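# Sand guide coat off board inside blue tape frame

## Task

Remove the thin dark guide coat from the part of the board enclosed by the blue tape frame; a few leftover specks are acceptable. Beyond the tape the dark layer has to remain, although light scuffing and a handful of bare specks there are allowed. Cutting through to below the primer at any spot means failure. When finished, move the tool away from the board.

## Robot and tools

Robot: one arm carrying a disc sander. The pad is 127 mm in diameter and faces along the tool point's own +z axis. The tool point (end_effector_position) sits where the sander's axis meets the face of the disc. A flat block juts about 9 cm from the last joint's axis toward the sander's -y side and rotates with the tool, so keep it clear of the board and tape.

Frames: the scene frame has its origin on the table top under the arm base, +z up, and +y to the left when looking along +x. Results print the tool point position in metres, its orientation as a quaternion in w,x,y,z order, and linear and angular velocities in m/s and rad/s, all in the scene frame. The printed position may be slightly wrong, more so at long reach. The base may sit tilted on the table. force_n (N) and torque_nm (N m) come from the wrist sensor, expressed at the tool point in the tool point's axes; they read n/a until the first action. Pressing on the board shows a negative force_n z. torque_nm x and y show which edge of the pad carries the load, which tells you if the pad is tilted and cutting on one rim. Each axis has noise plus a fixed offset, usually within 4 N for force.

Tool execute_actions takes "actions", a list holding zero or one item, and optional "pictures" (boolean). An empty list just returns the current state. An action item has "rows" (1 to 15 rows) and optional "steps" (at most 15, default 15); each step lasts 1/30 s, one row per step, and the final row repeats if steps outnumber rows. An item with only "steps" (up to 300) is a wait counted from the previous result, so your thinking time is included. A refused call sends nothing.

Each row is 7 numbers in [-1, 1]: dx, dy, dz, rx, ry, rz, run. The first six are an offset, not a pose: they describe the target relative to the tool point's pose in the latest result showing it (or, before any such result in the scene and for later calls within one reply, relative to where the robot is when the action begins), expressed in the tool point's own axes. Every row is measured from that same reference, not chained from the row before. 1.0 equals 0.6 m for dx, dy, dz and 180 degrees for the rotation; rx, ry, rz form a single rotation vector. All zeros is not a pause: it pulls the tool back to the reference pose. run above 0.01 switches the sander on; anything else switches it off. The sander stays in its last state across actions and during your replies, and it cuts wherever the pad touches, so finish actions with run 0. After switching off, the pad spins on for a second or two and still removes material. A fault also stops the sander.

Tool move: "target" is one 7-number row, same layout and reference as above (an offset in tool axes, scaled the same way); its run value is applied at the start. "speed" is the path's top speed in m/s, 0.002 to 0.5, default 0.25; rotation is capped at twice that in rad/s. The tool travels a straight path lasting 0.5 to 10 s, turning the short way, and stops early if 10 s is not enough. It does not slow for obstacles, may lag, stray or overshoot the speed, especially with the arm nearly straight. Its result adds a move: line giving the ending (done, off_target, moving, held, fault) and any limits (paced = the sent pose was clipped; held = some steps were blocked, after which the arm can surge fast), plus the distance from target.

Tool wait: "seconds" from 0 to 10; nothing new is sent meanwhile. Tool zoom_image: "camera" (cam_head_left, cam_head_right or cam_wrist) and "region" [x0, y0, x1, y1] in image pixels from the top-left, at most 504 by 504. Tool finished_scene: pass the current scene number; it ends and grades the scene irreversibly.

Control behaviour: each step the commanded pose is clipped to within 100 mm and 16 degrees of the measured pose, then damped inverse kinematics drives the joints, favouring position over orientation. Motion trails commands by about 0.17 s. After an action the arm only continues to the last clipped pose, so big moves may need several calls; check the pose and the "Hand target" line. "pose unreachable" and HELD mean the clearance check altered or blocked commands. Joint speed and acceleration are limited; the elbow will not fully straighten.

Dangers: the arm is stiff, so aiming even slightly below the board surface can cause a fault. Joint load limits are 139 N m for shoulder pan, shoulder lift and elbow and 26 N m for each wrist; reaching one, or 150 N of external force anywhere, freezes the arm for 10 s and cancels the rest of the call. Faster contact hits harder. Holding load heats motors: MOTOR HOT appears from 70 °C, and at 85 °C the brakes lock until cooled (OVER-TEMPERATURE FAULT). Avoid slams, hard pushes and long dwelling in one place, which can burn through the primer. Keep the pad flat, press lightly, sweep within the tape frame, switch off, and lift away at the end.

Cameras: cam_head_left, cam_head_right and cam_wrist, each 504x504, delivered in that order with results unless pictures is false.

Each tool is called after ">>>" by a JSON object that holds its "method" and its "body".

## Session

I'll start by looking at the scene.

>>> {"method": "execute_actions", "body": {"actions": []}}

Scene clock: 0.00 s of 5400.00 s.
end_effector_position=(+0.3787, -0.2268, +0.5250) force_n=(-2.9, +0.6, -0.1) torque_nm=(-0.08, +0.24, -0.17) end_effector_quat_wxyz=(-0.206, +0.593, +0.722, +0.292) end_effector_velocity=(+0.000, +0.000, -0.001) end_effector_angular_velocity=(+0.000, +0.002, +0.001)
Joint positions: [-0.339 -1.815  1.647 -1.405 -1.571 -1.912]
Joint velocities: [-0.     0.001  0.001  0.001 -0.     0.   ]
Motor temperatures (°C, as the motors report them): [24 24 26 34 32 31]
Hand target: +0.379, -0.227, +0.525; -0.206, +0.593, +0.722, +0.292

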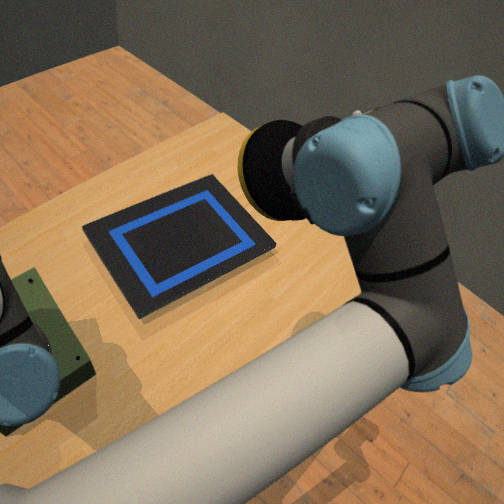

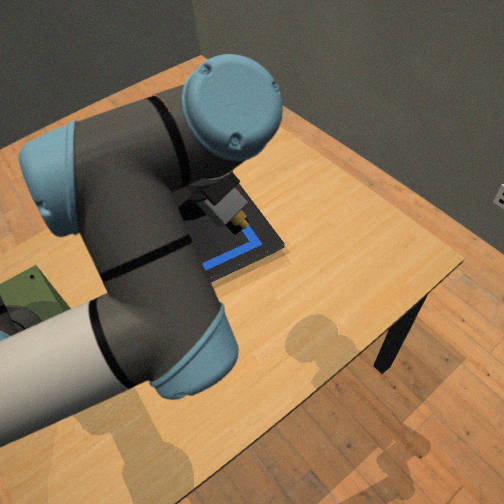

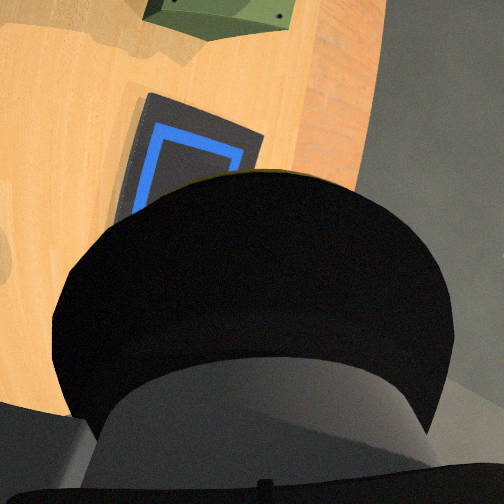

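>>> {"method": "zoom_image", "body": {"camera": "cam_head_left", "region": [70, 160, 290, 330]}}

>>> {"method": "zoom_image", "body": {"camera": "cam_head_right", "region": [180, 180, 300, 300]}}

Region (70, 160, 290, 330) of cam_head_left's 504x504 image, scaled by 2.291, with more detail than that image has; it fills the top 389 rows of this view, and the rest is white.

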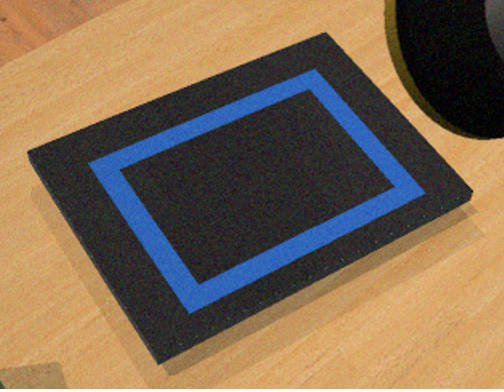

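Region (180, 180, 300, 300) of cam_head_right's 504x504 image, scaled by 4.200, with more detail than that image has.

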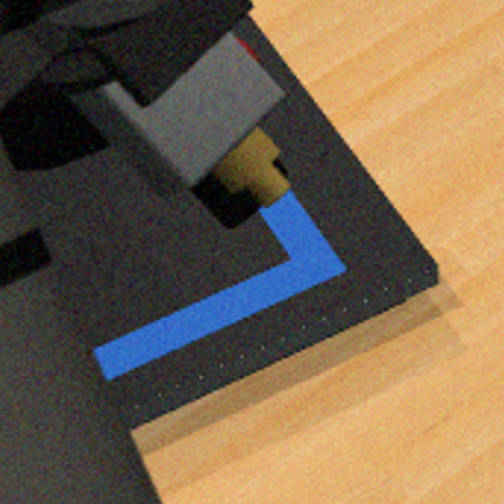

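>>> {"method": "move", "body": {"target": [-0.0391, 0.0719, 0.8236, 0.02077, -0.23286, 0.10933, 0], "speed": 0.25}}

Scene clock: 51.27 s of 5400.00 s.
end_effector_position=(+0.4492, +0.0911, +0.1496) force_n=(-1.8, +0.1, -1.8) torque_nm=(-0.07, +0.23, -0.18) end_effector_quat_wxyz=(-0.001, +0.762, +0.647, -0.000) end_effector_velocity=(+0.000, +0.001, -0.001) end_effector_angular_velocity=(-0.002, +0.001, -0.001)
Joint positions: [-0.028 -0.862  2.142 -2.645 -2.276 -1.165]
Joint velocities: [ 0.     0.006 -0.003 -0.001 -0.002  0.002]
Motor temperatures (°C, as the motors report them): [24 24 26 34 32 31]
Hand target: +0.449, +0.091, +0.150; -0.001, +0.762, +0.647, -0.000
Off the commanded pose: 0.001 m, 0 deg.
move: done
camera_calibration (this result's frames):
cam_wrist: T_world_to_cam=[[0.198831, 0.979368, 0.0361075, -0.179538], [0.92408, -0.199622, 0.325925, -0.412247], [0.326409, -0.0314378, -0.944706, 0.112621], [0, 0, 0, 1]] pos_world=[0.379886, 0.0970812, 0.247238]

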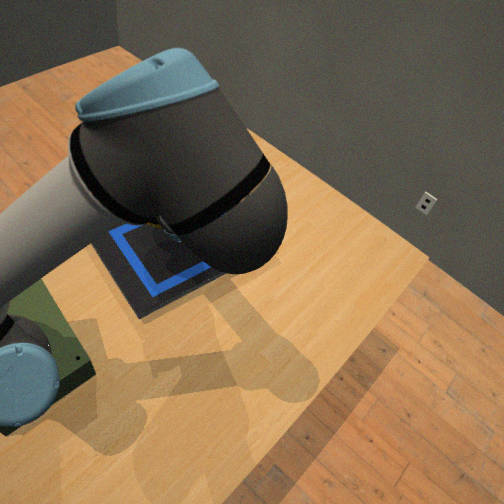

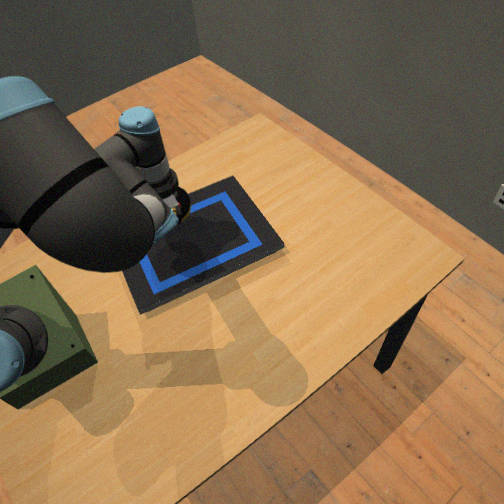

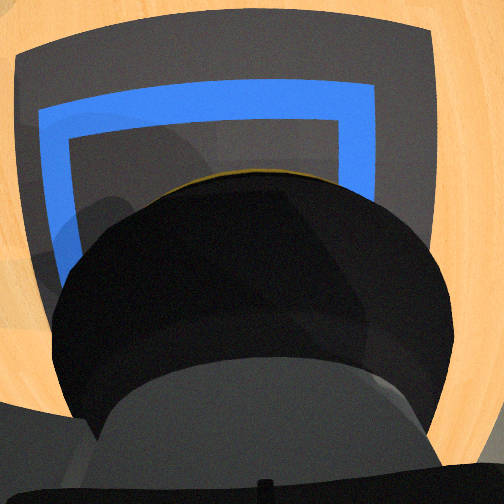

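>>> {"method": "zoom_image", "body": {"camera": "cam_wrist", "region": [0, 40, 120, 160]}}

>>> {"method": "zoom_image", "body": {"camera": "cam_wrist", "region": [320, 20, 440, 140]}}

>>> {"method": "zoom_image", "body": {"camera": "cam_wrist", "region": [130, 60, 400, 240]}}

Region (0, 40, 120, 160) of cam_wrist's 504x504 image, scaled by 4.200, with more detail than that image has.

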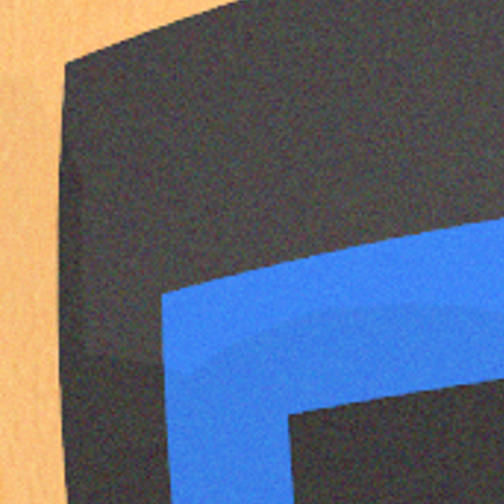

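Region (320, 20, 440, 140) of cam_wrist's 504x504 image, scaled by 4.200, with more detail than that image has.

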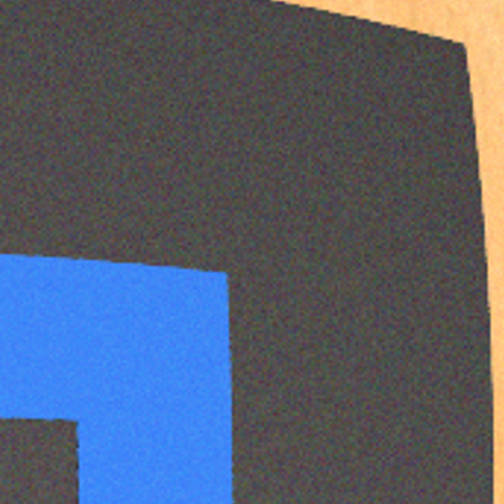

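Region (130, 60, 400, 240) of cam_wrist's 504x504 image, scaled by 1.867, with more detail than that image has.

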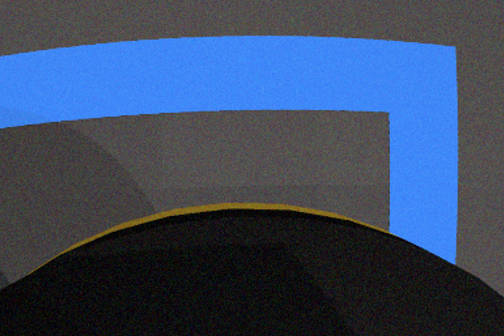

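>>> {"method": "move", "body": {"target": [-0.04817, 0, 0.11933, 0, 0, 0, 0], "speed": 0.1}}

Scene clock: 92.40 s of 5400.00 s.
end_effector_position=(+0.4443, +0.0626, +0.0780) force_n=(-1.6, -1.2, +1.9) torque_nm=(-0.32, +0.20, -0.06) end_effector_quat_wxyz=(-0.001, +0.762, +0.647, -0.000) end_effector_velocity=(-0.001, -0.000, -0.002) end_effector_angular_velocity=(+0.000, +0.000, +0.001)
Joint positions: [-0.172 -0.752  2.212 -2.948 -2.298 -1.354]
Joint velocities: [-0.004  0.004  0.002 -0.009  0.    -0.006]
Motor temperatures (°C, as the motors report them): [24 24 26 34 32 31]
Hand target: +0.444, +0.063, +0.078; -0.001, +0.762, +0.647, -0.000
Off the commanded pose: 0.000 m, 0 deg.
move: done
camera_calibration (this result's frames):
cam_wrist: T_world_to_cam=[[0.198908, 0.979371, 0.0356205, -0.148102], [0.924127, -0.199539, 0.325844, -0.390074], [0.326229, -0.031895, -0.944752, 0.0457851], [0, 0, 0, 1]] pos_world=[0.375, 0.0686716, 0.175634]

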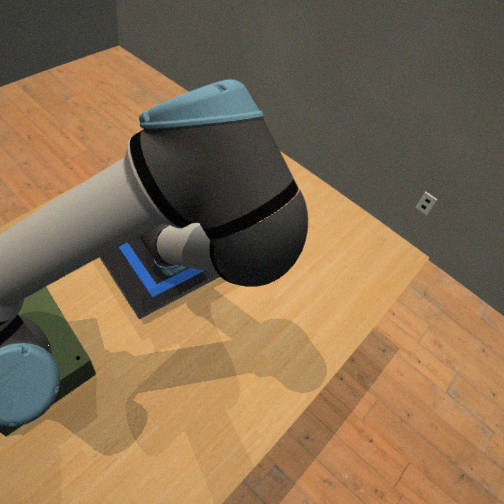

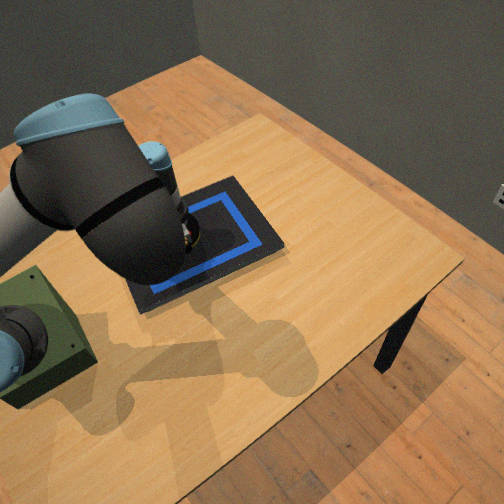

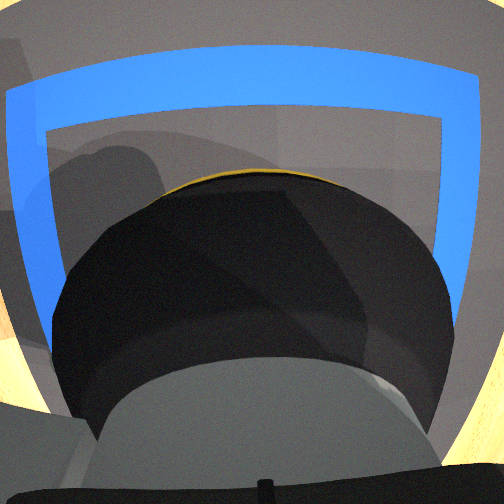

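>>> {"method": "zoom_image", "body": {"camera": "cam_wrist", "region": [0, 60, 100, 160]}}

>>> {"method": "zoom_image", "body": {"camera": "cam_wrist", "region": [404, 50, 504, 150]}}

>>> {"method": "zoom_image", "body": {"camera": "cam_wrist", "region": [180, 30, 340, 190]}}

Region (0, 60, 100, 160) of cam_wrist's 504x504 image, scaled by 5.040, with more detail than that image has.

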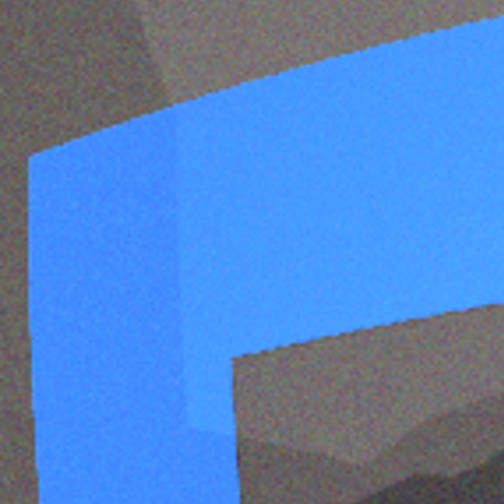

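Region (404, 50, 504, 150) of cam_wrist's 504x504 image, scaled by 5.040, with more detail than that image has.

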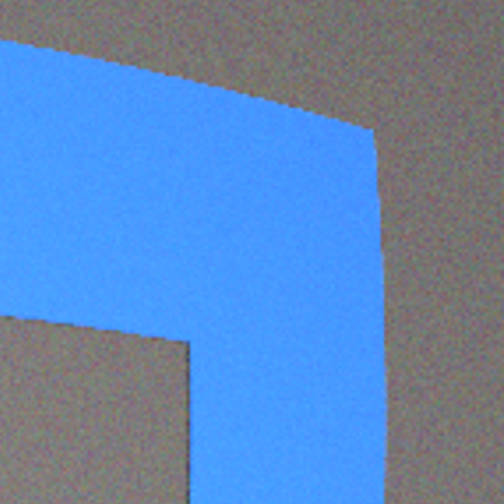

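Region (180, 30, 340, 190) of cam_wrist's 504x504 image, scaled by 3.150, with more detail than that image has.

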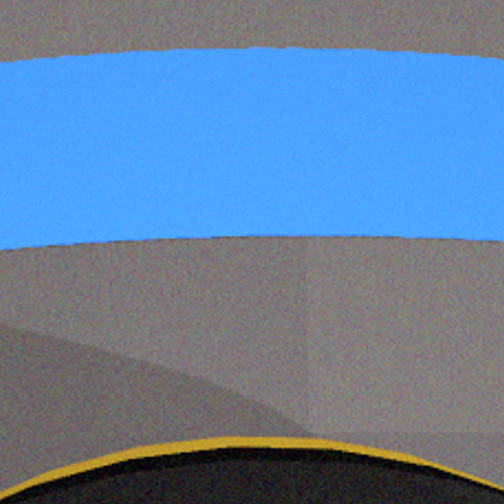

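>>> {"method": "move", "body": {"target": [0, 0, 0.035, 0, 0, 0, 0], "speed": 0.03}}

Scene clock: 116.67 s of 5400.00 s.
end_effector_position=(+0.4442, +0.0626, +0.0571) force_n=(-2.6, -1.6, -0.3) torque_nm=(-0.38, +0.11, -0.05) end_effector_quat_wxyz=(-0.001, +0.762, +0.647, -0.001) end_effector_velocity=(+0.000, +0.000, -0.002) end_effector_angular_velocity=(+0.000, -0.001, -0.002)
Joint positions: [-0.203 -0.699  2.211 -3.027 -2.3   -1.395]
Joint velocities: [-0.002  0.005 -0.    -0.008 -0.    -0.002]
Motor temperatures (°C, as the motors report them): [24 24 26 34 32 31]
Hand target: +0.444, +0.063, +0.057; -0.001, +0.762, +0.647, -0.000
Off the commanded pose: 0.000 m, 0 deg.
move: done
camera_calibration (this result's frames):
cam_wrist: T_world_to_cam=[[0.1989, 0.979376, 0.0355212, -0.147345], [0.924157, -0.199502, 0.325781, -0.383193], [0.326149, -0.0319708, -0.944778, 0.026121], [0, 0, 0, 1]] pos_world=[0.374918, 0.068694, 0.154749]

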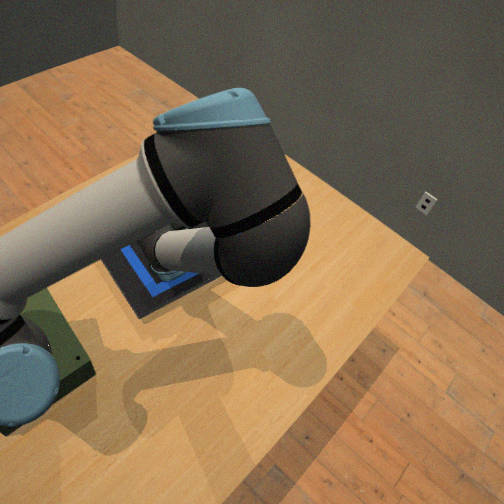

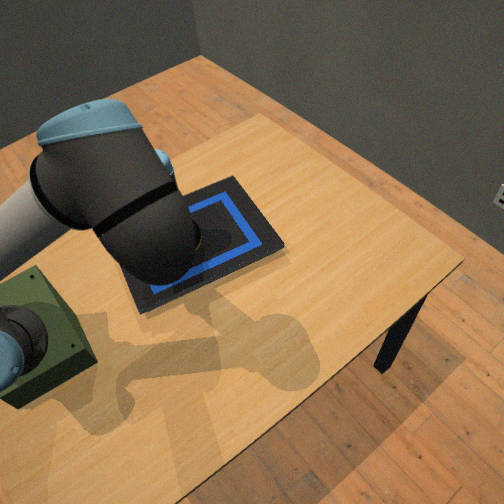

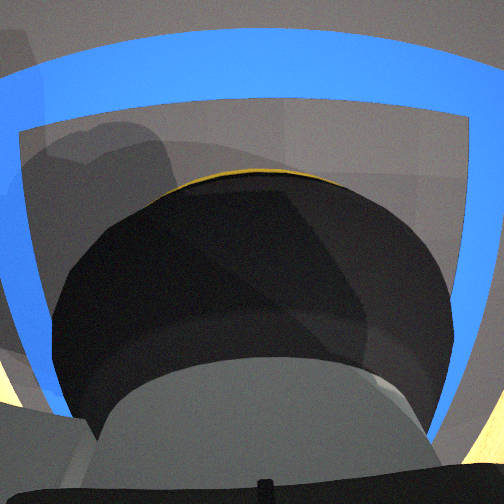

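>>> {"method": "execute_actions", "body": {"actions": [{"rows": [[0,0,0.0002,0,0,0,0],[0,0,0.0004,0,0,0,0],[0,0,0.0006,0,0,0,0],[0,0,0.0008,0,0,0,0],[0,0,0.0010,0,0,0,0],[0,0,0.0012,0,0,0,0],[0,0,0.0014,0,0,0,0],[0,0,0.0016,0,0,0,0],[0,0,0.0018,0,0,0,0]], "steps": 15}], "pictures": false}}

Scene clock: 119.63 s of 5400.00 s.
end_effector_position=(+0.4442, +0.0626, +0.0561) force_n=(-2.8, +0.4, -1.5) torque_nm=(-0.10, +0.19, +0.10) end_effector_quat_wxyz=(-0.001, +0.762, +0.647, -0.001) end_effector_velocity=(-0.001, +0.000, -0.001) end_effector_angular_velocity=(-0.000, +0.000, +0.001)
Joint positions: [-0.205 -0.697  2.211 -3.031 -2.3   -1.397]
Joint velocities: [-0.001  0.002  0.001 -0.003 -0.    -0.002]
Motor temperatures (°C, as the motors report them): [24 24 26 34 32 31]
Hand target: +0.444, +0.063, +0.056; -0.001, +0.762, +0.647, -0.001
Off the commanded pose: 0.000 m, 0 deg.
Steps of this call (steps 1 to 74: nothing new was sent; steps 75 to 89: all 15 steps of this action). Readings (end_effector_position | what the end effector reports):
75: (+0.4442, +0.0626, +0.0570) | force_n=(-3.1, -0.3, +0.9) torque_nm=(-0.35, +0.31, -0.04)
76: (+0.4442, +0.0626, +0.0570) | force_n=(+1.3, +0.0, -1.8) torque_nm=(-0.19, -0.25, -0.07)
78: (+0.4442, +0.0626, +0.0569) | force_n=(-2.6, -0.3, +0.0) torque_nm=(-0.27, +0.08, +0.06)
82: (+0.4442, +0.0626, +0.0566) | force_n=(-2.9, -0.8, +0.7) torque_nm=(-0.29, +0.13, -0.06)
89: the state above

>>> {"method": "execute_actions", "body": {"actions": [{"rows": [[0,0,0.0002,0,0,0,0],[0,0,0.0004,0,0,0,0],[0,0,0.0006,0,0,0,0],[0,0,0.0008,0,0,0,0],[0,0,0.0010,0,0,0,0],[0,0,0.0012,0,0,0,0],[0,0,0.0014,0,0,0,0],[0,0,0.0016,0,0,0,0],[0,0,0.0018,0,0,0,0]], "steps": 15}], "pictures": false}}

Scene clock: 125.80 s of 5400.00 s.
end_effector_position=(+0.4442, +0.0626, +0.0551) force_n=(-2.6, -1.4, +0.0) torque_nm=(-0.34, +0.21, -0.03) end_effector_quat_wxyz=(-0.001, +0.762, +0.647, -0.001) end_effector_velocity=(-0.000, -0.000, -0.000) end_effector_angular_velocity=(+0.000, -0.000, +0.001)
Joint positions: [-0.206 -0.694  2.211 -3.035 -2.3   -1.399]
Joint velocities: [-0.001  0.001  0.001 -0.003 -0.    -0.002]
Motor temperatures (°C, as the motors report them): [24 24 26 34 32 31]
Hand target: +0.444, +0.063, +0.055; -0.001, +0.762, +0.647, -0.001
Off the commanded pose: 0.000 m, 0 deg.
Steps of this call (steps 1 to 170: nothing new was sent; steps 171 to 185: all 15 steps of this action). Readings (end_effector_position | what the end effector reports):
171: (+0.4442, +0.0626, +0.0560) | force_n=(-1.0, -1.9, -1.5) torque_nm=(-0.34, +0.06, -0.02)
172: (+0.4442, +0.0626, +0.0560) | force_n=(-2.3, +1.3, -0.4) torque_nm=(-0.06, +0.29, -0.04)
174: (+0.4442, +0.0626, +0.0559) | force_n=(-2.4, -1.6, -0.2) torque_nm=(-0.50, +0.14, -0.08)
178: (+0.4442, +0.0626, +0.0555) | force_n=(-1.5, -3.5, -4.4) torque_nm=(-0.58, +0.15, -0.12)
185: the state above

>>> {"method": "execute_actions", "body": {"actions": [{"rows": [[0,0,0.0003,0,0,0,0],[0,0,0.0006,0,0,0,0],[0,0,0.0009,0,0,0,0],[0,0,0.0012,0,0,0,0],[0,0,0.0015,0,0,0,0]], "steps": 15}], "pictures": false}}

Scene clock: 127.63 s of 5400.00 s.
end_effector_position=(+0.4442, +0.0626, +0.0542) force_n=(+0.3, +0.7, -1.4) torque_nm=(-0.10, -0.22, -0.08) end_effector_quat_wxyz=(-0.001, +0.762, +0.647, -0.001) end_effector_velocity=(-0.001, +0.000, -0.001) end_effector_angular_velocity=(-0.000, +0.001, +0.001)
Joint positions: [-0.208 -0.692  2.211 -3.038 -2.3   -1.401]
Joint velocities: [-0.     0.002  0.    -0.001 -0.    -0.   ]
Motor temperatures (°C, as the motors report them): [24 24 26 34 32 31]
Hand target: +0.444, +0.063, +0.054; -0.001, +0.762, +0.647, -0.001
Off the commanded pose: 0.000 m, 0 deg.
Steps of this call (steps 1 to 40: nothing new was sent; steps 41 to 55: all 15 steps of this action). Readings (end_effector_position | what the end effector reports):
41: (+0.4442, +0.0626, +0.0550) | force_n=(-2.8, +1.7, -1.4) torque_nm=(+0.11, +0.14, -0.02)
42: (+0.4442, +0.0626, +0.0550) | force_n=(-2.5, -0.1, -0.1) torque_nm=(-0.29, +0.36, -0.08)
44: (+0.4442, +0.0626, +0.0548) | force_n=(-3.4, +0.4, -0.8) torque_nm=(-0.06, +0.34, -0.12)
48: (+0.4442, +0.0626, +0.0544) | force_n=(-1.9, -0.2, -0.8) torque_nm=(-0.16, +0.10, -0.10)
55: the state above

>>> {"method": "execute_actions", "body": {"actions": [{"rows": [[0,0,0.0003,0,0,0,0],[0,0,0.0006,0,0,0,0],[0,0,0.0009,0,0,0,0],[0,0,0.0012,0,0,0,0]], "steps": 15}], "pictures": false}}

Scene clock: 130.17 s of 5400.00 s.
end_effector_position=(+0.4442, +0.0626, +0.0535) force_n=(-2.4, +1.5, -0.2) torque_nm=(-0.04, +0.17, -0.17) end_effector_quat_wxyz=(-0.001, +0.762, +0.647, -0.001) end_effector_velocity=(-0.000, -0.000, -0.000) end_effector_angular_velocity=(+0.000, +0.001, +0.001)
Joint positions: [-0.209 -0.69   2.211 -3.041 -2.3   -1.402]
Joint velocities: [-0.    -0.     0.001  0.001  0.    -0.   ]
Motor temperatures (°C, as the motors report them): [24 24 26 34 32 31]
Hand target: +0.444, +0.063, +0.053; -0.001, +0.762, +0.647, -0.001
Off the commanded pose: 0.000 m, 0 deg.
Steps of this call (steps 1 to 61: nothing new was sent; steps 62 to 76: all 15 steps of this action). Readings (end_effector_position | what the end effector reports):
62: (+0.4442, +0.0626, +0.0542) | force_n=(-1.3, -0.6, +0.1) torque_nm=(-0.25, +0.01, +0.02)
63: (+0.4442, +0.0626, +0.0541) | force_n=(-4.5, -0.7, +1.1) torque_nm=(-0.36, +0.40, -0.07)
65: (+0.4442, +0.0626, +0.0540) | force_n=(-0.8, -0.3, -2.4) torque_nm=(-0.24, +0.05, +0.05)
69: (+0.4442, +0.0626, +0.0536) | force_n=(-0.3, +0.3, -0.6) torque_nm=(-0.12, -0.15, -0.05)
76: the state above

>>> {"method": "execute_actions", "body": {"actions": [{"rows": [[0,0,0.0003,0,0,0,0],[0,0,0.0006,0,0,0,0],[0,0,0.0009,0,0,0,0],[0,0,0.0012,0,0,0,0]], "steps": 15}], "pictures": false}}

Scene clock: 132.30 s of 5400.00 s.
end_effector_position=(+0.4442, +0.0626, +0.0528) force_n=(-2.3, -0.7, -1.7) torque_nm=(-0.16, +0.13, -0.11) end_effector_quat_wxyz=(-0.001, +0.762, +0.647, -0.001) end_effector_velocity=(-0.000, +0.000, -0.000) end_effector_angular_velocity=(-0.000, +0.001, -0.000)
Joint positions: [-0.21  -0.688  2.21  -3.043 -2.3   -1.404]
Joint velocities: [-0.     0.001  0.001 -0.001 -0.     0.001]
Motor temperatures (°C, as the motors report them): [24 24 26 34 32 31]
Hand target: +0.444, +0.063, +0.053; -0.001, +0.762, +0.647, -0.001
Off the commanded pose: 0.000 m, 0 deg.
Steps of this call (steps 1 to 49: nothing new was sent; steps 50 to 64: all 15 steps of this action). Readings (end_effector_position | what the end effector reports):
50: (+0.4442, +0.0626, +0.0535) | force_n=(-2.6, -0.6, -0.5) torque_nm=(-0.27, +0.33, -0.10)
51: (+0.4442, +0.0626, +0.0534) | force_n=(-0.6, +1.6, -1.0) torque_nm=(+0.00, +0.00, -0.12)
53: (+0.4442, +0.0626, +0.0532) | force_n=(-2.1, +1.5, +0.3) torque_nm=(+0.04, +0.15, +0.01)
57: (+0.4442, +0.0626, +0.0529) | force_n=(-3.2, +0.0, +0.7) torque_nm=(-0.22, +0.26, -0.05)
64: the state above

>>> {"method": "execute_actions", "body": {"actions": [{"rows": [[0,0,0.0003,0,0,0,0],[0,0,0.0006,0,0,0,0],[0,0,0.0009,0,0,0,0],[0,0,0.0011,0,0,0,0]], "steps": 15}], "pictures": false}}

Scene clock: 134.10 s of 5400.00 s.
end_effector_position=(+0.4442, +0.0626, +0.0521) force_n=(-1.4, +0.3, -0.7) torque_nm=(-0.17, +0.20, -0.11) end_effector_quat_wxyz=(-0.001, +0.762, +0.647, -0.001) end_effector_velocity=(+0.000, +0.000, -0.000) end_effector_angular_velocity=(+0.000, -0.000, -0.000)
Joint positions: [-0.211 -0.687  2.21  -3.046 -2.3   -1.405]
Joint velocities: [-0.     0.001 -0.001 -0.     0.     0.   ]
Motor temperatures (°C, as the motors report them): [24 24 26 34 32 31]
Hand target: +0.444, +0.063, +0.052; -0.001, +0.762, +0.647, -0.001
Off the commanded pose: 0.000 m, 0 deg.
Steps of this call (steps 1 to 39: nothing new was sent; steps 40 to 54: all 15 steps of this action). Readings (end_effector_position | what the end effector reports):
40: (+0.4442, +0.0626, +0.0527) | force_n=(-0.6, -0.7, -1.8) torque_nm=(-0.32, +0.06, +0.00)
41: (+0.4442, +0.0626, +0.0527) | force_n=(+0.0, -1.2, -0.4) torque_nm=(-0.30, -0.12, -0.13)
43: (+0.4442, +0.0626, +0.0525) | force_n=(-3.8, -0.2, -1.9) torque_nm=(-0.14, +0.29, -0.12)
47: (+0.4442, +0.0626, +0.0522) | force_n=(-1.6, -0.6, +1.1) torque_nm=(-0.24, +0.02, -0.09)
54: the state above

>>> {"method": "execute_actions", "body": {"actions": [{"rows": [[0,0,0.0003,0,0,0,0],[0,0,0.0006,0,0,0,0],[0,0,0.0009,0,0,0,0],[0,0,0.0010,0,0,0,0]], "steps": 15}], "pictures": false}}

Scene clock: 136.37 s of 5400.00 s.
end_effector_position=(+0.4442, +0.0626, +0.0515) force_n=(-1.1, +0.7, -2.7) torque_nm=(-0.05, +0.11, +0.01) end_effector_quat_wxyz=(-0.001, +0.762, +0.647, -0.001) end_effector_velocity=(-0.001, +0.001, -0.001) end_effector_angular_velocity=(+0.000, +0.003, +0.002)
Joint positions: [-0.212 -0.685  2.21  -3.048 -2.3   -1.406]
Joint velocities: [-0.     0.001  0.001  0.002  0.     0.   ]
Motor temperatures (°C, as the motors report them): [24 24 26 34 32 31]
Hand target: +0.444, +0.063, +0.052; -0.001, +0.762, +0.647, -0.001
Off the commanded pose: 0.000 m, 0 deg.
Steps of this call (steps 1 to 53: nothing new was sent; steps 54 to 68: all 15 steps of this action). Readings (end_effector_position | what the end effector reports):
54: (+0.4442, +0.0626, +0.0521) | force_n=(-1.4, -0.4, -0.1) torque_nm=(-0.22, +0.01, -0.05)
55: (+0.4442, +0.0626, +0.0521) | force_n=(-2.6, -2.2, +0.8) torque_nm=(-0.37, +0.14, -0.10)
57: (+0.4442, +0.0626, +0.0519) | force_n=(-0.3, +1.2, -3.8) torque_nm=(+0.05, -0.05, -0.08)
61: (+0.4442, +0.0626, +0.0516) | force_n=(-1.9, +0.0, +1.1) torque_nm=(-0.11, +0.16, -0.16)
68: the state above

>>> {"method": "execute_actions", "body": {"actions": [{"rows": [[0,0,0.0003,0,0,0,0],[0,0,0.0006,0,0,0,0],[0,0,0.0009,0,0,0,0]], "steps": 15}], "pictures": false}}

Scene clock: 138.13 s of 5400.00 s.
end_effector_position=(+0.4442, +0.0626, +0.0510) force_n=(-3.7, -0.3, -1.2) torque_nm=(-0.11, +0.48, +0.06) end_effector_quat_wxyz=(-0.001, +0.762, +0.647, -0.001) end_effector_velocity=(-0.000, +0.000, -0.000) end_effector_angular_velocity=(-0.000, +0.001, -0.000)
Joint positions: [-0.212 -0.684  2.21  -3.05  -2.3   -1.407]
Joint velocities: [-0.     0.     0.001  0.    -0.     0.001]
Motor temperatures (°C, as the motors report them): [24 24 26 34 32 31]
Hand target: +0.444, +0.063, +0.051; -0.001, +0.762, +0.647, -0.001
Off the commanded pose: 0.000 m, 0 deg.
Steps of this call (steps 1 to 38: nothing new was sent; steps 39 to 53: all 15 steps of this action). Readings (end_effector_position | what the end effector reports):
39: (+0.4442, +0.0626, +0.0515) | force_n=(-0.6, -1.6, -0.7) torque_nm=(-0.42, -0.08, +0.08)
40: (+0.4442, +0.0626, +0.0515) | force_n=(-0.4, +0.9, -1.6) torque_nm=(-0.10, -0.04, -0.03)
42: (+0.4442, +0.0626, +0.0513) | force_n=(-3.3, +1.1, -0.3) torque_nm=(-0.04, +0.30, -0.06)
46: (+0.4442, +0.0626, +0.0510) | force_n=(-3.3, -0.9, -0.2) torque_nm=(-0.35, +0.29, +0.01)
53: the state above

>>> {"method": "execute_actions", "body": {"actions": [{"rows": [[0,0,0.0003,0,0,0,0],[0,0,0.0006,0,0,0,0],[0,0,0.0009,0,0,0,0]], "steps": 15}], "pictures": false}}

Scene clock: 140.03 s of 5400.00 s.
end_effector_position=(+0.4442, +0.0626, +0.0504) force_n=(-1.0, +0.1, -1.3) torque_nm=(-0.07, +0.01, -0.14) end_effector_quat_wxyz=(-0.001, +0.762, +0.647, -0.001) end_effector_velocity=(-0.000, -0.000, +0.000) end_effector_angular_velocity=(+0.000, -0.000, -0.000)
Joint positions: [-0.213 -0.683  2.21  -3.052 -2.3   -1.408]
Joint velocities: [-0.    -0.001  0.     0.     0.    -0.   ]
Motor temperatures (°C, as the motors report them): [24 24 26 34 32 31]
Hand target: +0.444, +0.063, +0.050; -0.001, +0.762, +0.647, -0.001
Off the commanded pose: 0.000 m, 0 deg.
Steps of this call (steps 1 to 42: nothing new was sent; steps 43 to 57: all 15 steps of this action). Readings (end_effector_position | what the end effector reports):
43: (+0.4442, +0.0626, +0.0510) | force_n=(-3.6, +0.9, -0.4) torque_nm=(+0.06, +0.38, +0.09)
44: (+0.4442, +0.0626, +0.0509) | force_n=(-2.2, +0.7, +1.7) torque_nm=(-0.11, +0.17, +0.12)
46: (+0.4442, +0.0626, +0.0508) | force_n=(+0.1, -0.4, -1.2) torque_nm=(-0.16, -0.19, -0.11)
50: (+0.4442, +0.0626, +0.0505) | force_n=(-2.7, -1.4, -5.1) torque_nm=(-0.33, +0.30, +0.00)
57: the state above

>>> {"method": "execute_actions", "body": {"actions": [{"rows": [[0,0,0.0003,0,0,0,0],[0,0,0.0006,0,0,0,0],[0,0,0.0009,0,0,0,0]], "steps": 15}], "pictures": false}}

Scene clock: 141.93 s of 5400.00 s.
end_effector_position=(+0.4442, +0.0626, +0.0499) force_n=(-0.6, +2.1, -0.2) torque_nm=(+0.03, -0.10, -0.05) end_effector_quat_wxyz=(-0.001, +0.762, +0.647, -0.001) end_effector_velocity=(-0.001, -0.000, -0.000) end_effector_angular_velocity=(-0.000, +0.001, +0.000)
Joint positions: [-0.214 -0.681  2.21  -3.054 -2.3   -1.409]
Joint velocities: [-0.    -0.     0.002 -0.001 -0.     0.   ]
Motor temperatures (°C, as the motors report them): [24 24 26 34 32 31]
Hand target: +0.444, +0.063, +0.050; -0.001, +0.762, +0.647, -0.001
Off the commanded pose: 0.000 m, 0 deg.
Steps of this call (steps 1 to 42: nothing new was sent; steps 43 to 57: all 15 steps of this action). Readings (end_effector_position | what the end effector reports):
43: (+0.4442, +0.0626, +0.0504) | force_n=(-2.1, +0.1, +0.0) torque_nm=(-0.11, +0.05, -0.06)
44: (+0.4442, +0.0626, +0.0504) | force_n=(-4.6, -0.8, -0.7) torque_nm=(-0.21, +0.51, +0.00)
46: (+0.4442, +0.0626, +0.0502) | force_n=(-0.9, -1.0, -1.0) torque_nm=(-0.22, -0.02, -0.02)
50: (+0.4442, +0.0626, +0.0500) | force_n=(-0.9, +0.7, -0.1) torque_nm=(-0.17, +0.05, -0.02)
57: the state above

>>> {"method": "execute_actions", "body": {"actions": [{"rows": [[0,0,0.0003,0,0,0,0],[0,0,0.0006,0,0,0,0],[0,0,0.0009,0,0,0,0]], "steps": 15}], "pictures": false}}

Scene clock: 145.60 s of 5400.00 s.
end_effector_position=(+0.4442, +0.0626, +0.0494) force_n=(-2.7, +2.8, +1.4) torque_nm=(+0.28, +0.26, -0.02) end_effector_quat_wxyz=(-0.001, +0.762, +0.647, -0.001) end_effector_velocity=(-0.000, +0.000, -0.000) end_effector_angular_velocity=(+0.000, +0.000, +0.000)
Joint positions: [-0.215 -0.68   2.21  -3.056 -2.3   -1.41 ]
Joint velocities: [-0.     0.001  0.    -0.     0.     0.   ]
Motor temperatures (°C, as the motors report them): [24 24 26 34 32 31]
Hand target: +0.444, +0.063, +0.049; -0.001, +0.762, +0.647, -0.001
Off the commanded pose: 0.000 m, 0 deg.
Steps of this call (steps 1 to 95: nothing new was sent; steps 96 to 110: all 15 steps of this action). Readings (end_effector_position | what the end effector reports):
96: (+0.4442, +0.0626, +0.0499) | force_n=(-1.1, -0.5, -2.3) torque_nm=(-0.23, -0.06, -0.04)
97: (+0.4442, +0.0626, +0.0499) | force_n=(-1.7, +0.2, +1.6) torque_nm=(-0.12, +0.08, -0.22)
99: (+0.4442, +0.0626, +0.0497) | force_n=(-1.9, -0.3, +0.4) torque_nm=(-0.16, +0.16, -0.08)
103: (+0.4442, +0.0626, +0.0494) | force_n=(-0.6, +0.2, -0.6) torque_nm=(-0.16, -0.13, +0.03)
110: the state above

>>> {"method": "execute_actions", "body": {"actions": [{"rows": [[0,0,0.0003,0,0,0,0],[0,0,0.0006,0,0,0,0],[0,0,0.0009,0,0,0,0]], "steps": 15}], "pictures": false}}

Scene clock: 147.10 s of 5400.00 s.
end_effector_position=(+0.4442, +0.0626, +0.0488) force_n=(-1.9, -2.3, +0.3) torque_nm=(-0.35, +0.12, +0.08) end_effector_quat_wxyz=(-0.001, +0.762, +0.647, -0.001) end_effector_velocity=(+0.001, -0.000, +0.000) end_effector_angular_velocity=(+0.000, -0.001, -0.001)
Joint positions: [-0.216 -0.678  2.21  -3.058 -2.301 -1.411]
Joint velocities: [-0.     0.    -0.002 -0.     0.    -0.   ]
Motor temperatures (°C, as the motors report them): [24 24 26 34 32 31]
Hand target: +0.444, +0.063, +0.049; -0.001, +0.762, +0.647, -0.001
Off the commanded pose: 0.000 m, 0 deg.
Steps of this call (steps 1 to 30: nothing new was sent; steps 31 to 45: all 15 steps of this action). Readings (end_effector_position | what the end effector reports):
31: (+0.4442, +0.0626, +0.0494) | force_n=(-0.7, -1.4, -0.6) torque_nm=(-0.38, -0.10, -0.12)
32: (+0.4442, +0.0626, +0.0493) | force_n=(+0.3, +0.5, +0.8) torque_nm=(+0.00, -0.19, -0.04)
34: (+0.4442, +0.0626, +0.0492) | force_n=(-3.8, -1.4, +1.2) torque_nm=(-0.28, +0.37, -0.01)
38: (+0.4442, +0.0626, +0.0489) | force_n=(-2.1, -0.4, +0.0) torque_nm=(-0.16, +0.21, -0.09)
45: the state above

>>> {"method": "execute_actions", "body": {"actions": [{"rows": [[0,0,0.0003,0,0,0,0],[0,0,0.0006,0,0,0,0],[0,0,0.0009,0,0,0,0]], "steps": 15}], "pictures": false}}

Scene clock: 149.10 s of 5400.00 s.
end_effector_position=(+0.4442, +0.0626, +0.0483) force_n=(-1.9, +0.8, +0.6) torque_nm=(-0.17, +0.05, -0.07) end_effector_quat_wxyz=(-0.001, +0.762, +0.647, -0.001) end_effector_velocity=(+0.001, -0.000, +0.000) end_effector_angular_velocity=(-0.000, -0.002, -0.001)
Joint positions: [-0.216 -0.677  2.21  -3.06  -2.301 -1.413]
Joint velocities: [-0.    -0.    -0.001 -0.001 -0.    -0.   ]
Motor temperatures (°C, as the motors report them): [24 24 26 34 32 31]
Hand target: +0.444, +0.063, +0.048; -0.001, +0.762, +0.647, -0.001
Off the commanded pose: 0.000 m, 0 deg.
Steps of this call (steps 1 to 45: nothing new was sent; steps 46 to 60: all 15 steps of this action). Readings (end_effector_position | what the end effector reports):
46: (+0.4442, +0.0626, +0.0488) | force_n=(-3.0, +0.3, -0.3) torque_nm=(-0.16, +0.20, -0.04)
47: (+0.4442, +0.0626, +0.0488) | force_n=(-2.8, -1.1, -0.8) torque_nm=(-0.40, +0.13, +0.08)
49: (+0.4442, +0.0626, +0.0486) | force_n=(-2.6, -0.7, -0.9) torque_nm=(-0.28, +0.12, -0.12)
53: (+0.4442, +0.0626, +0.0484) | force_n=(-5.2, -0.6, -1.7) torque_nm=(-0.31, +0.66, -0.08)
60: the state above

>>> {"method": "execute_actions", "body": {"actions": [{"rows": [[0,0,0.0003,0,0,0,0],[0,0,0.0006,0,0,0,0],[0,0,0.0009,0,0,0,0]], "steps": 15}], "pictures": false}}

Scene clock: 150.93 s of 5400.00 s.
end_effector_position=(+0.4442, +0.0626, +0.0478) force_n=(-1.3, +1.3, -3.1) torque_nm=(+0.02, -0.05, -0.01) end_effector_quat_wxyz=(-0.001, +0.762, +0.647, -0.001) end_effector_velocity=(+0.000, -0.000, +0.000) end_effector_angular_velocity=(+0.000, -0.000, -0.000)
Joint positions: [-0.217 -0.676  2.209 -3.062 -2.301 -1.414]
Joint velocities: [-0. -0. -0.  0.  0. -0.]
Motor temperatures (°C, as the motors report them): [24 24 26 34 32 31]
Hand target: +0.444, +0.063, +0.048; -0.001, +0.762, +0.647, -0.001
Off the commanded pose: 0.000 m, 0 deg.
Steps of this call (steps 1 to 40: nothing new was sent; steps 41 to 55: all 15 steps of this action). Readings (end_effector_position | what the end effector reports):
41: (+0.4442, +0.0626, +0.0483) | force_n=(-3.4, +0.3, +0.3) torque_nm=(-0.13, +0.18, -0.15)
42: (+0.4442, +0.0626, +0.0483) | force_n=(-2.6, -0.6, +0.6) torque_nm=(-0.35, +0.27, -0.08)
44: (+0.4442, +0.0626, +0.0481) | force_n=(-1.7, +1.7, +0.4) torque_nm=(+0.16, +0.01, -0.09)
48: (+0.4442, +0.0626, +0.0478) | force_n=(-2.6, +1.1, -3.4) torque_nm=(+0.03, +0.23, -0.08)
55: the state above

>>> {"method": "execute_actions", "body": {"actions": [{"rows": [[0,0,0.0001,0,0,0,0],[0,0,0.0002,0,0,0,0],[0,0,0.0003,0,0,0,0],[0,0,0.0004,0,0,0,0],[0,0,0.0005,0,0,0,0]], "steps": 15}], "pictures": false}}

Scene clock: 153.17 s of 5400.00 s.
end_effector_position=(+0.4442, +0.0626, +0.0475) force_n=(-0.8, +0.2, +1.1) torque_nm=(-0.04, -0.06, -0.09) end_effector_quat_wxyz=(-0.001, +0.762, +0.647, -0.001) end_effector_velocity=(+0.000, +0.000, -0.000) end_effector_angular_velocity=(-0.000, +0.001, +0.001)
Joint positions: [-0.218 -0.675  2.209 -3.063 -2.301 -1.414]
Joint velocities: [-0.     0.001 -0.001  0.001 -0.    -0.   ]
Motor temperatures (°C, as the motors report them): [24 24 26 34 32 31]
Hand target: +0.444, +0.063, +0.047; -0.001, +0.762, +0.647, -0.001
Off the commanded pose: 0.000 m, 0 deg.
Steps of this call (steps 1 to 52: nothing new was sent; steps 53 to 67: all 15 steps of this action). Readings (end_effector_position | what the end effector reports):
53: (+0.4442, +0.0626, +0.0478) | force_n=(+1.0, +0.6, +0.0) torque_nm=(-0.02, -0.14, -0.01)
54: (+0.4442, +0.0626, +0.0478) | force_n=(-3.8, +0.6, -1.4) torque_nm=(-0.13, +0.41, -0.09)
56: (+0.4442, +0.0626, +0.0477) | force_n=(-2.0, +0.8, -1.2) torque_nm=(-0.05, +0.11, -0.16)
60: (+0.4442, +0.0626, +0.0475) | force_n=(-3.0, -2.5, -0.5) torque_nm=(-0.56, +0.32, -0.02)
67: the state above

>>> {"method": "execute_actions", "body": {"actions": [{"rows": [[0,0,0.0003,0,0,0,0],[0,0,0.0006,0,0,0,0],[0,0,0.0009,0,0,0,0]], "steps": 15}], "pictures": false}}

Scene clock: 154.93 s of 5400.00 s.
end_effector_position=(+0.4442, +0.0626, +0.0469) force_n=(-0.5, -0.1, -1.5) torque_nm=(-0.16, -0.15, -0.09) end_effector_quat_wxyz=(-0.001, +0.762, +0.647, -0.001) end_effector_velocity=(+0.000, -0.000, +0.000) end_effector_angular_velocity=(+0.000, -0.000, -0.001)
Joint positions: [-0.218 -0.674  2.209 -3.065 -2.301 -1.415]
Joint velocities: [-0. -0. -0. -0.  0.  0.]
Motor temperatures (°C, as the motors report them): [24 24 26 34 32 31]
Hand target: +0.444, +0.063, +0.047; -0.001, +0.762, +0.647, -0.001
Off the commanded pose: 0.000 m, 0 deg.
Steps of this call (steps 1 to 38: nothing new was sent; steps 39 to 53: all 15 steps of this action). Readings (end_effector_position | what the end effector reports):
39: (+0.4442, +0.0626, +0.0475) | force_n=(-1.9, +0.8, +3.6) torque_nm=(-0.07, +0.10, +0.04)
40: (+0.4442, +0.0626, +0.0474) | force_n=(-2.8, -1.5, -1.1) torque_nm=(-0.50, +0.38, -0.01)
42: (+0.4442, +0.0626, +0.0473) | force_n=(+0.0, -0.7, -2.1) torque_nm=(-0.37, -0.21, +0.03)
46: (+0.4442, +0.0626, +0.0470) | force_n=(-2.5, -0.3, -0.5) torque_nm=(-0.30, +0.16, -0.07)
53: the state above

>>> {"method": "execute_actions", "body": {"actions": [{"rows": [[0,0,0.0003,0,0,0,0],[0,0,0.0006,0,0,0,0],[0,0,0.0009,0,0,0,0]], "steps": 15}], "pictures": false}}

Scene clock: 156.47 s of 5400.00 s.
end_effector_position=(+0.4442, +0.0626, +0.0464) force_n=(-1.1, +0.9, -0.7) torque_nm=(-0.01, -0.12, -0.03) end_effector_quat_wxyz=(-0.001, +0.762, +0.647, -0.001) end_effector_velocity=(-0.000, -0.000, +0.000) end_effector_angular_velocity=(-0.000, -0.001, -0.001)
Joint positions: [-0.219 -0.672  2.209 -3.067 -2.301 -1.416]
Joint velocities: [-0.    -0.001  0.002 -0.002 -0.     0.   ]
Motor temperatures (°C, as the motors report them): [24 24 26 34 32 31]
Hand target: +0.444, +0.063, +0.046; -0.001, +0.762, +0.647, -0.001
Off the commanded pose: 0.000 m, 0 deg.
Steps of this call (steps 1 to 31: nothing new was sent; steps 32 to 46: all 15 steps of this action). Readings (end_effector_position | what the end effector reports):
32: (+0.4442, +0.0626, +0.0469) | force_n=(-3.3, +0.2, +0.7) torque_nm=(-0.01, +0.26, -0.10)
33: (+0.4442, +0.0626, +0.0469) | force_n=(-2.2, -0.6, -1.3) torque_nm=(-0.15, +0.13, -0.14)
35: (+0.4442, +0.0626, +0.0467) | force_n=(-5.1, -0.1, -1.3) torque_nm=(-0.14, +0.44, -0.08)
39: (+0.4441, +0.0626, +0.0465) | force_n=(-1.2, +1.8, +0.1) torque_nm=(-0.02, +0.01, -0.01)
46: the state above

>>> {"method": "execute_actions", "body": {"actions": [{"rows": [[0,0,0.0003,0,0,0,0],[0,0,0.0006,0,0,0,0],[0,0,0.0009,0,0,0,0]], "steps": 15}], "pictures": false}}

Scene clock: 158.33 s of 5400.00 s.
end_effector_position=(+0.4441, +0.0626, +0.0459) force_n=(-1.1, +0.6, -1.0) torque_nm=(-0.05, +0.01, -0.04) end_effector_quat_wxyz=(-0.001, +0.762, +0.647, -0.001) end_effector_velocity=(-0.001, -0.000, +0.000) end_effector_angular_velocity=(+0.000, +0.001, +0.001)
Joint positions: [-0.22  -0.671  2.209 -3.069 -2.301 -1.417]
Joint velocities: [-0.    -0.001  0.002 -0.     0.    -0.   ]
Motor temperatures (°C, as the motors report them): [24 24 26 34 32 31]
Hand target: +0.444, +0.063, +0.046; -0.001, +0.762, +0.647, -0.001
Off the commanded pose: 0.000 m, 0 deg.
Steps of this call (steps 1 to 41: nothing new was sent; steps 42 to 56: all 15 steps of this action). Readings (end_effector_position | what the end effector reports):
42: (+0.4442, +0.0626, +0.0464) | force_n=(-4.6, -0.1, +0.0) torque_nm=(-0.21, +0.34, +0.02)
43: (+0.4442, +0.0626, +0.0464) | force_n=(-1.5, -0.7, +0.2) torque_nm=(-0.43, +0.01, +0.01)
45: (+0.4442, +0.0626, +0.0462) | force_n=(-2.6, -0.8, +0.2) torque_nm=(-0.21, +0.25, -0.17)
49: (+0.4441, +0.0626, +0.0459) | force_n=(-1.4, +1.3, +0.7) torque_nm=(-0.12, +0.08, -0.09)
56: the state above

>>> {"method": "execute_actions", "body": {"actions": [{"rows": [[0,0,0.0003,0,0,0,0],[0,0,0.0006,0,0,0,0],[0,0,0.0009,0,0,0,0]], "steps": 15}], "pictures": false}}

Scene clock: 160.07 s of 5400.00 s.
end_effector_position=(+0.4441, +0.0626, +0.0453) force_n=(-3.6, +0.5, +1.6) torque_nm=(-0.06, +0.42, -0.06) end_effector_quat_wxyz=(-0.001, +0.762, +0.647, -0.001) end_effector_velocity=(+0.001, -0.000, +0.000) end_effector_angular_velocity=(+0.000, -0.001, -0.002)
Joint positions: [-0.221 -0.67   2.209 -3.071 -2.301 -1.418]
Joint velocities: [-0.    -0.001 -0.001 -0.     0.     0.   ]
Motor temperatures (°C, as the motors report them): [24 24 26 34 32 31]
Hand target: +0.444, +0.063, +0.045; -0.001, +0.762, +0.647, -0.001
Off the commanded pose: 0.000 m, 0 deg.
Steps of this call (steps 1 to 37: nothing new was sent; steps 38 to 52: all 15 steps of this action). Readings (end_effector_position | what the end effector reports):
38: (+0.4441, +0.0626, +0.0459) | force_n=(-1.1, -0.1, -2.9) torque_nm=(-0.28, -0.09, -0.04)
39: (+0.4441, +0.0626, +0.0458) | force_n=(-2.8, +0.2, +0.8) torque_nm=(-0.10, +0.20, -0.04)
41: (+0.4441, +0.0626, +0.0457) | force_n=(-3.0, +0.5, -1.4) torque_nm=(-0.13, +0.31, -0.02)
45: (+0.4441, +0.0626, +0.0454) | force_n=(-2.4, +0.7, -0.1) torque_nm=(-0.12, +0.25, +0.00)
52: the state above

>>> {"method": "execute_actions", "body": {"actions": [{"rows": [[0,0,0.0003,0,0,0,0],[0,0,0.0006,0,0,0,0],[0,0,0.0009,0,0,0,0]], "steps": 15}], "pictures": false}}

Scene clock: 161.93 s of 5400.00 s.
end_effector_position=(+0.4441, +0.0626, +0.0448) force_n=(+0.8, +1.4, +0.2) torque_nm=(+0.08, -0.19, -0.07) end_effector_quat_wxyz=(-0.001, +0.762, +0.647, -0.001) end_effector_velocity=(+0.001, +0.000, -0.000) end_effector_angular_velocity=(-0.000, -0.001, -0.001)
Joint positions: [-0.222 -0.668  2.209 -3.073 -2.301 -1.42 ]
Joint velocities: [-0.     0.001 -0.001 -0.001  0.     0.   ]
Motor temperatures (°C, as the motors report them): [24 24 26 34 32 31]
Hand target: +0.444, +0.063, +0.045; -0.001, +0.762, +0.647, -0.001
Off the commanded pose: 0.000 m, 0 deg.
Steps of this call (steps 1 to 41: nothing new was sent; steps 42 to 56: all 15 steps of this action). Readings (end_effector_position | what the end effector reports):
42: (+0.4441, +0.0626, +0.0453) | force_n=(-3.9, -0.1, -2.7) torque_nm=(-0.12, +0.41, -0.05)
43: (+0.4441, +0.0626, +0.0453) | force_n=(-0.4, -1.8, +0.2) torque_nm=(-0.37, -0.03, +0.05)
45: (+0.4441, +0.0626, +0.0451) | force_n=(-2.3, -0.6, +2.1) torque_nm=(-0.25, +0.23, -0.04)
49: (+0.4441, +0.0626, +0.0449) | force_n=(-3.3, +1.2, -0.9) torque_nm=(+0.05, +0.25, -0.13)
56: the state above

>>> {"method": "execute_actions", "body": {"actions": [{"rows": [[0,0,0.0003,0,0,0,0],[0,0,0.0006,0,0,0,0],[0,0,0.0009,0,0,0,0]], "steps": 15}], "pictures": false}}

Scene clock: 163.73 s of 5400.00 s.
end_effector_position=(+0.4441, +0.0626, +0.0443) force_n=(-2.6, +0.3, -6.4) torque_nm=(-0.21, +0.29, -0.04) end_effector_quat_wxyz=(-0.001, +0.762, +0.647, -0.001) end_effector_velocity=(+0.001, -0.000, +0.000) end_effector_angular_velocity=(-0.000, -0.001, -0.001)
Joint positions: [-0.222 -0.667  2.209 -3.074 -2.301 -1.421]
Joint velocities: [-0.    -0.    -0.001 -0.     0.     0.   ]
Motor temperatures (°C, as the motors report them): [24 24 26 34 32 31]
Hand target: +0.444, +0.063, +0.044; -0.001, +0.762, +0.647, -0.001
Off the commanded pose: 0.000 m, 0 deg.
Steps of this call (steps 1 to 39: nothing new was sent; steps 40 to 54: all 15 steps of this action). Readings (end_effector_position | what the end effector reports):
40: (+0.4441, +0.0626, +0.0448) | force_n=(-2.5, +0.7, -1.8) torque_nm=(-0.11, +0.19, -0.07)
41: (+0.4441, +0.0626, +0.0448) | force_n=(-5.0, -0.7, -1.0) torque_nm=(-0.35, +0.45, -0.04)
43: (+0.4441, +0.0626, +0.0446) | force_n=(-5.7, -0.5, -3.1) torque_nm=(-0.26, +0.62, +0.09)
47: (+0.4442, +0.0626, +0.0443) | force_n=(-1.3, -0.1, -2.8) torque_nm=(-0.37, +0.07, +0.00)
54: the state above

>>> {"method": "execute_actions", "body": {"actions": [{"rows": [[0,0,0.0001,0,0,0,0],[0,0,0.0002,0,0,0,0],[0,0,0.0003,0,0,0,0]], "steps": 15}], "pictures": true}}

Scene clock: 165.70 s of 5400.00 s.
end_effector_position=(+0.4442, +0.0626, +0.0441) force_n=(-0.4, -2.3, -8.1) torque_nm=(-0.56, -0.14, -0.09) end_effector_quat_wxyz=(-0.001, +0.762, +0.647, -0.001) end_effector_velocity=(-0.001, -0.000, +0.000) end_effector_angular_velocity=(+0.000, +0.001, +0.001)
Joint positions: [-0.223 -0.666  2.209 -3.075 -2.301 -1.421]
Joint velocities: [-0.    -0.001  0.002  0.     0.    -0.   ]
Motor temperatures (°C, as the motors report them): [24 24 26 34 32 31]
Hand target: +0.444, +0.063, +0.044; -0.001, +0.762, +0.647, -0.001
Off the commanded pose: 0.000 m, 0 deg.
Steps of this call (steps 1 to 44: nothing new was sent; steps 45 to 59: all 15 steps of this action). Readings (end_effector_position | what the end effector reports):
45: (+0.4441, +0.0626, +0.0443) | force_n=(-3.2, -1.8, -3.5) torque_nm=(-0.57, +0.38, +0.02)
46: (+0.4441, +0.0626, +0.0443) | force_n=(-2.5, -0.6, -4.6) torque_nm=(-0.46, +0.28, -0.01)
48: (+0.4441, +0.0626, +0.0442) | force_n=(-2.0, -0.4, -9.3) torque_nm=(-0.27, +0.15, -0.06)
52: (+0.4442, +0.0626, +0.0441) | force_n=(-1.6, +0.7, -8.3) torque_nm=(-0.10, +0.03, -0.18)
59: the state above
camera_calibration (this result's frames):
cam_wrist: T_world_to_cam=[[0.198923, 0.979373, 0.0354632, -0.146888], [0.92416, -0.199505, 0.325769, -0.37892], [0.326125, -0.0320293, -0.944784, 0.0138484], [0, 0, 0, 1]] pos_world=[0.374885, 0.0687054, 0.141733]

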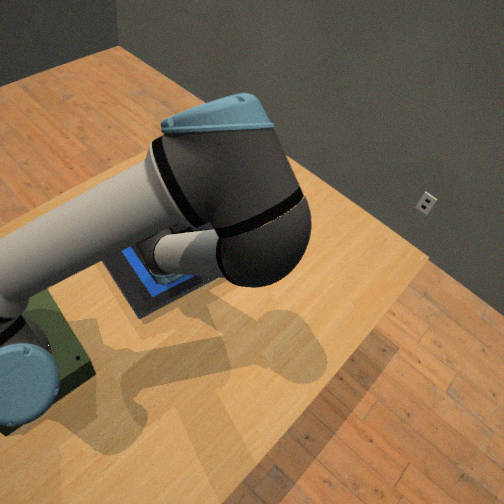

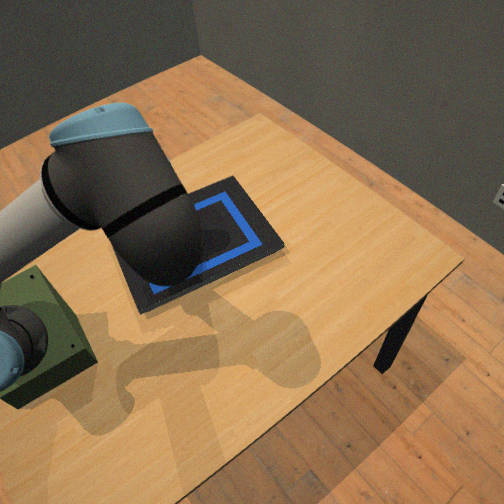

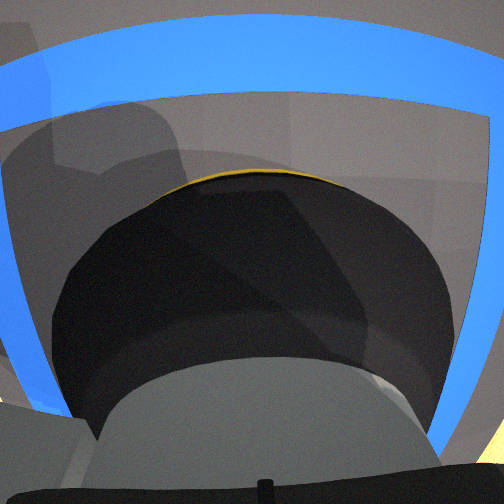

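>>> {"method": "execute_actions", "body": {"actions": [{"rows": [[0,0,0.0002,0,0,0,0],[0,0,0.0004,0,0,0,0],[0,0,0.0006,0,0,0,0]], "steps": 15}], "pictures": false}}

Scene clock: 176.00 s of 5400.00 s.
end_effector_position=(+0.4442, +0.0626, +0.0438) force_n=(-1.8, -3.4, -21.2) torque_nm=(-0.45, +0.06, -0.11) end_effector_quat_wxyz=(-0.001, +0.762, +0.647, -0.001) end_effector_velocity=(+0.001, -0.000, +0.000) end_effector_angular_velocity=(-0.000, -0.002, -0.002)
Joint positions: [-0.223 -0.666  2.209 -3.076 -2.301 -1.422]
Joint velocities: [-0.     0.    -0.001 -0.002 -0.     0.   ]
Motor temperatures (°C, as the motors report them): [24 24 26 34 32 31]
Hand target: +0.444, +0.063, +0.044; -0.001, +0.762, +0.647, -0.001
Off the commanded pose: 0.000 m, 0 deg.
Steps of this call (steps 1 to 294: nothing new was sent; steps 295 to 309: all 15 steps of this action). Readings (end_effector_position | what the end effector reports):
295: (+0.4441, +0.0626, +0.0441) | force_n=(-1.3, -1.2, -10.5) torque_nm=(-0.50, +0.16, +0.10)
296: (+0.4441, +0.0626, +0.0441) | force_n=(-2.3, -2.5, -13.7) torque_nm=(-0.64, +0.12, +0.05)
298: (+0.4441, +0.0626, +0.0440) | force_n=(-2.2, -2.2, -14.1) torque_nm=(-0.66, +0.21, -0.09)
302: (+0.4442, +0.0626, +0.0438) | force_n=(-5.0, -3.9, -21.5) torque_nm=(-0.68, +0.49, -0.07)
309: the state above


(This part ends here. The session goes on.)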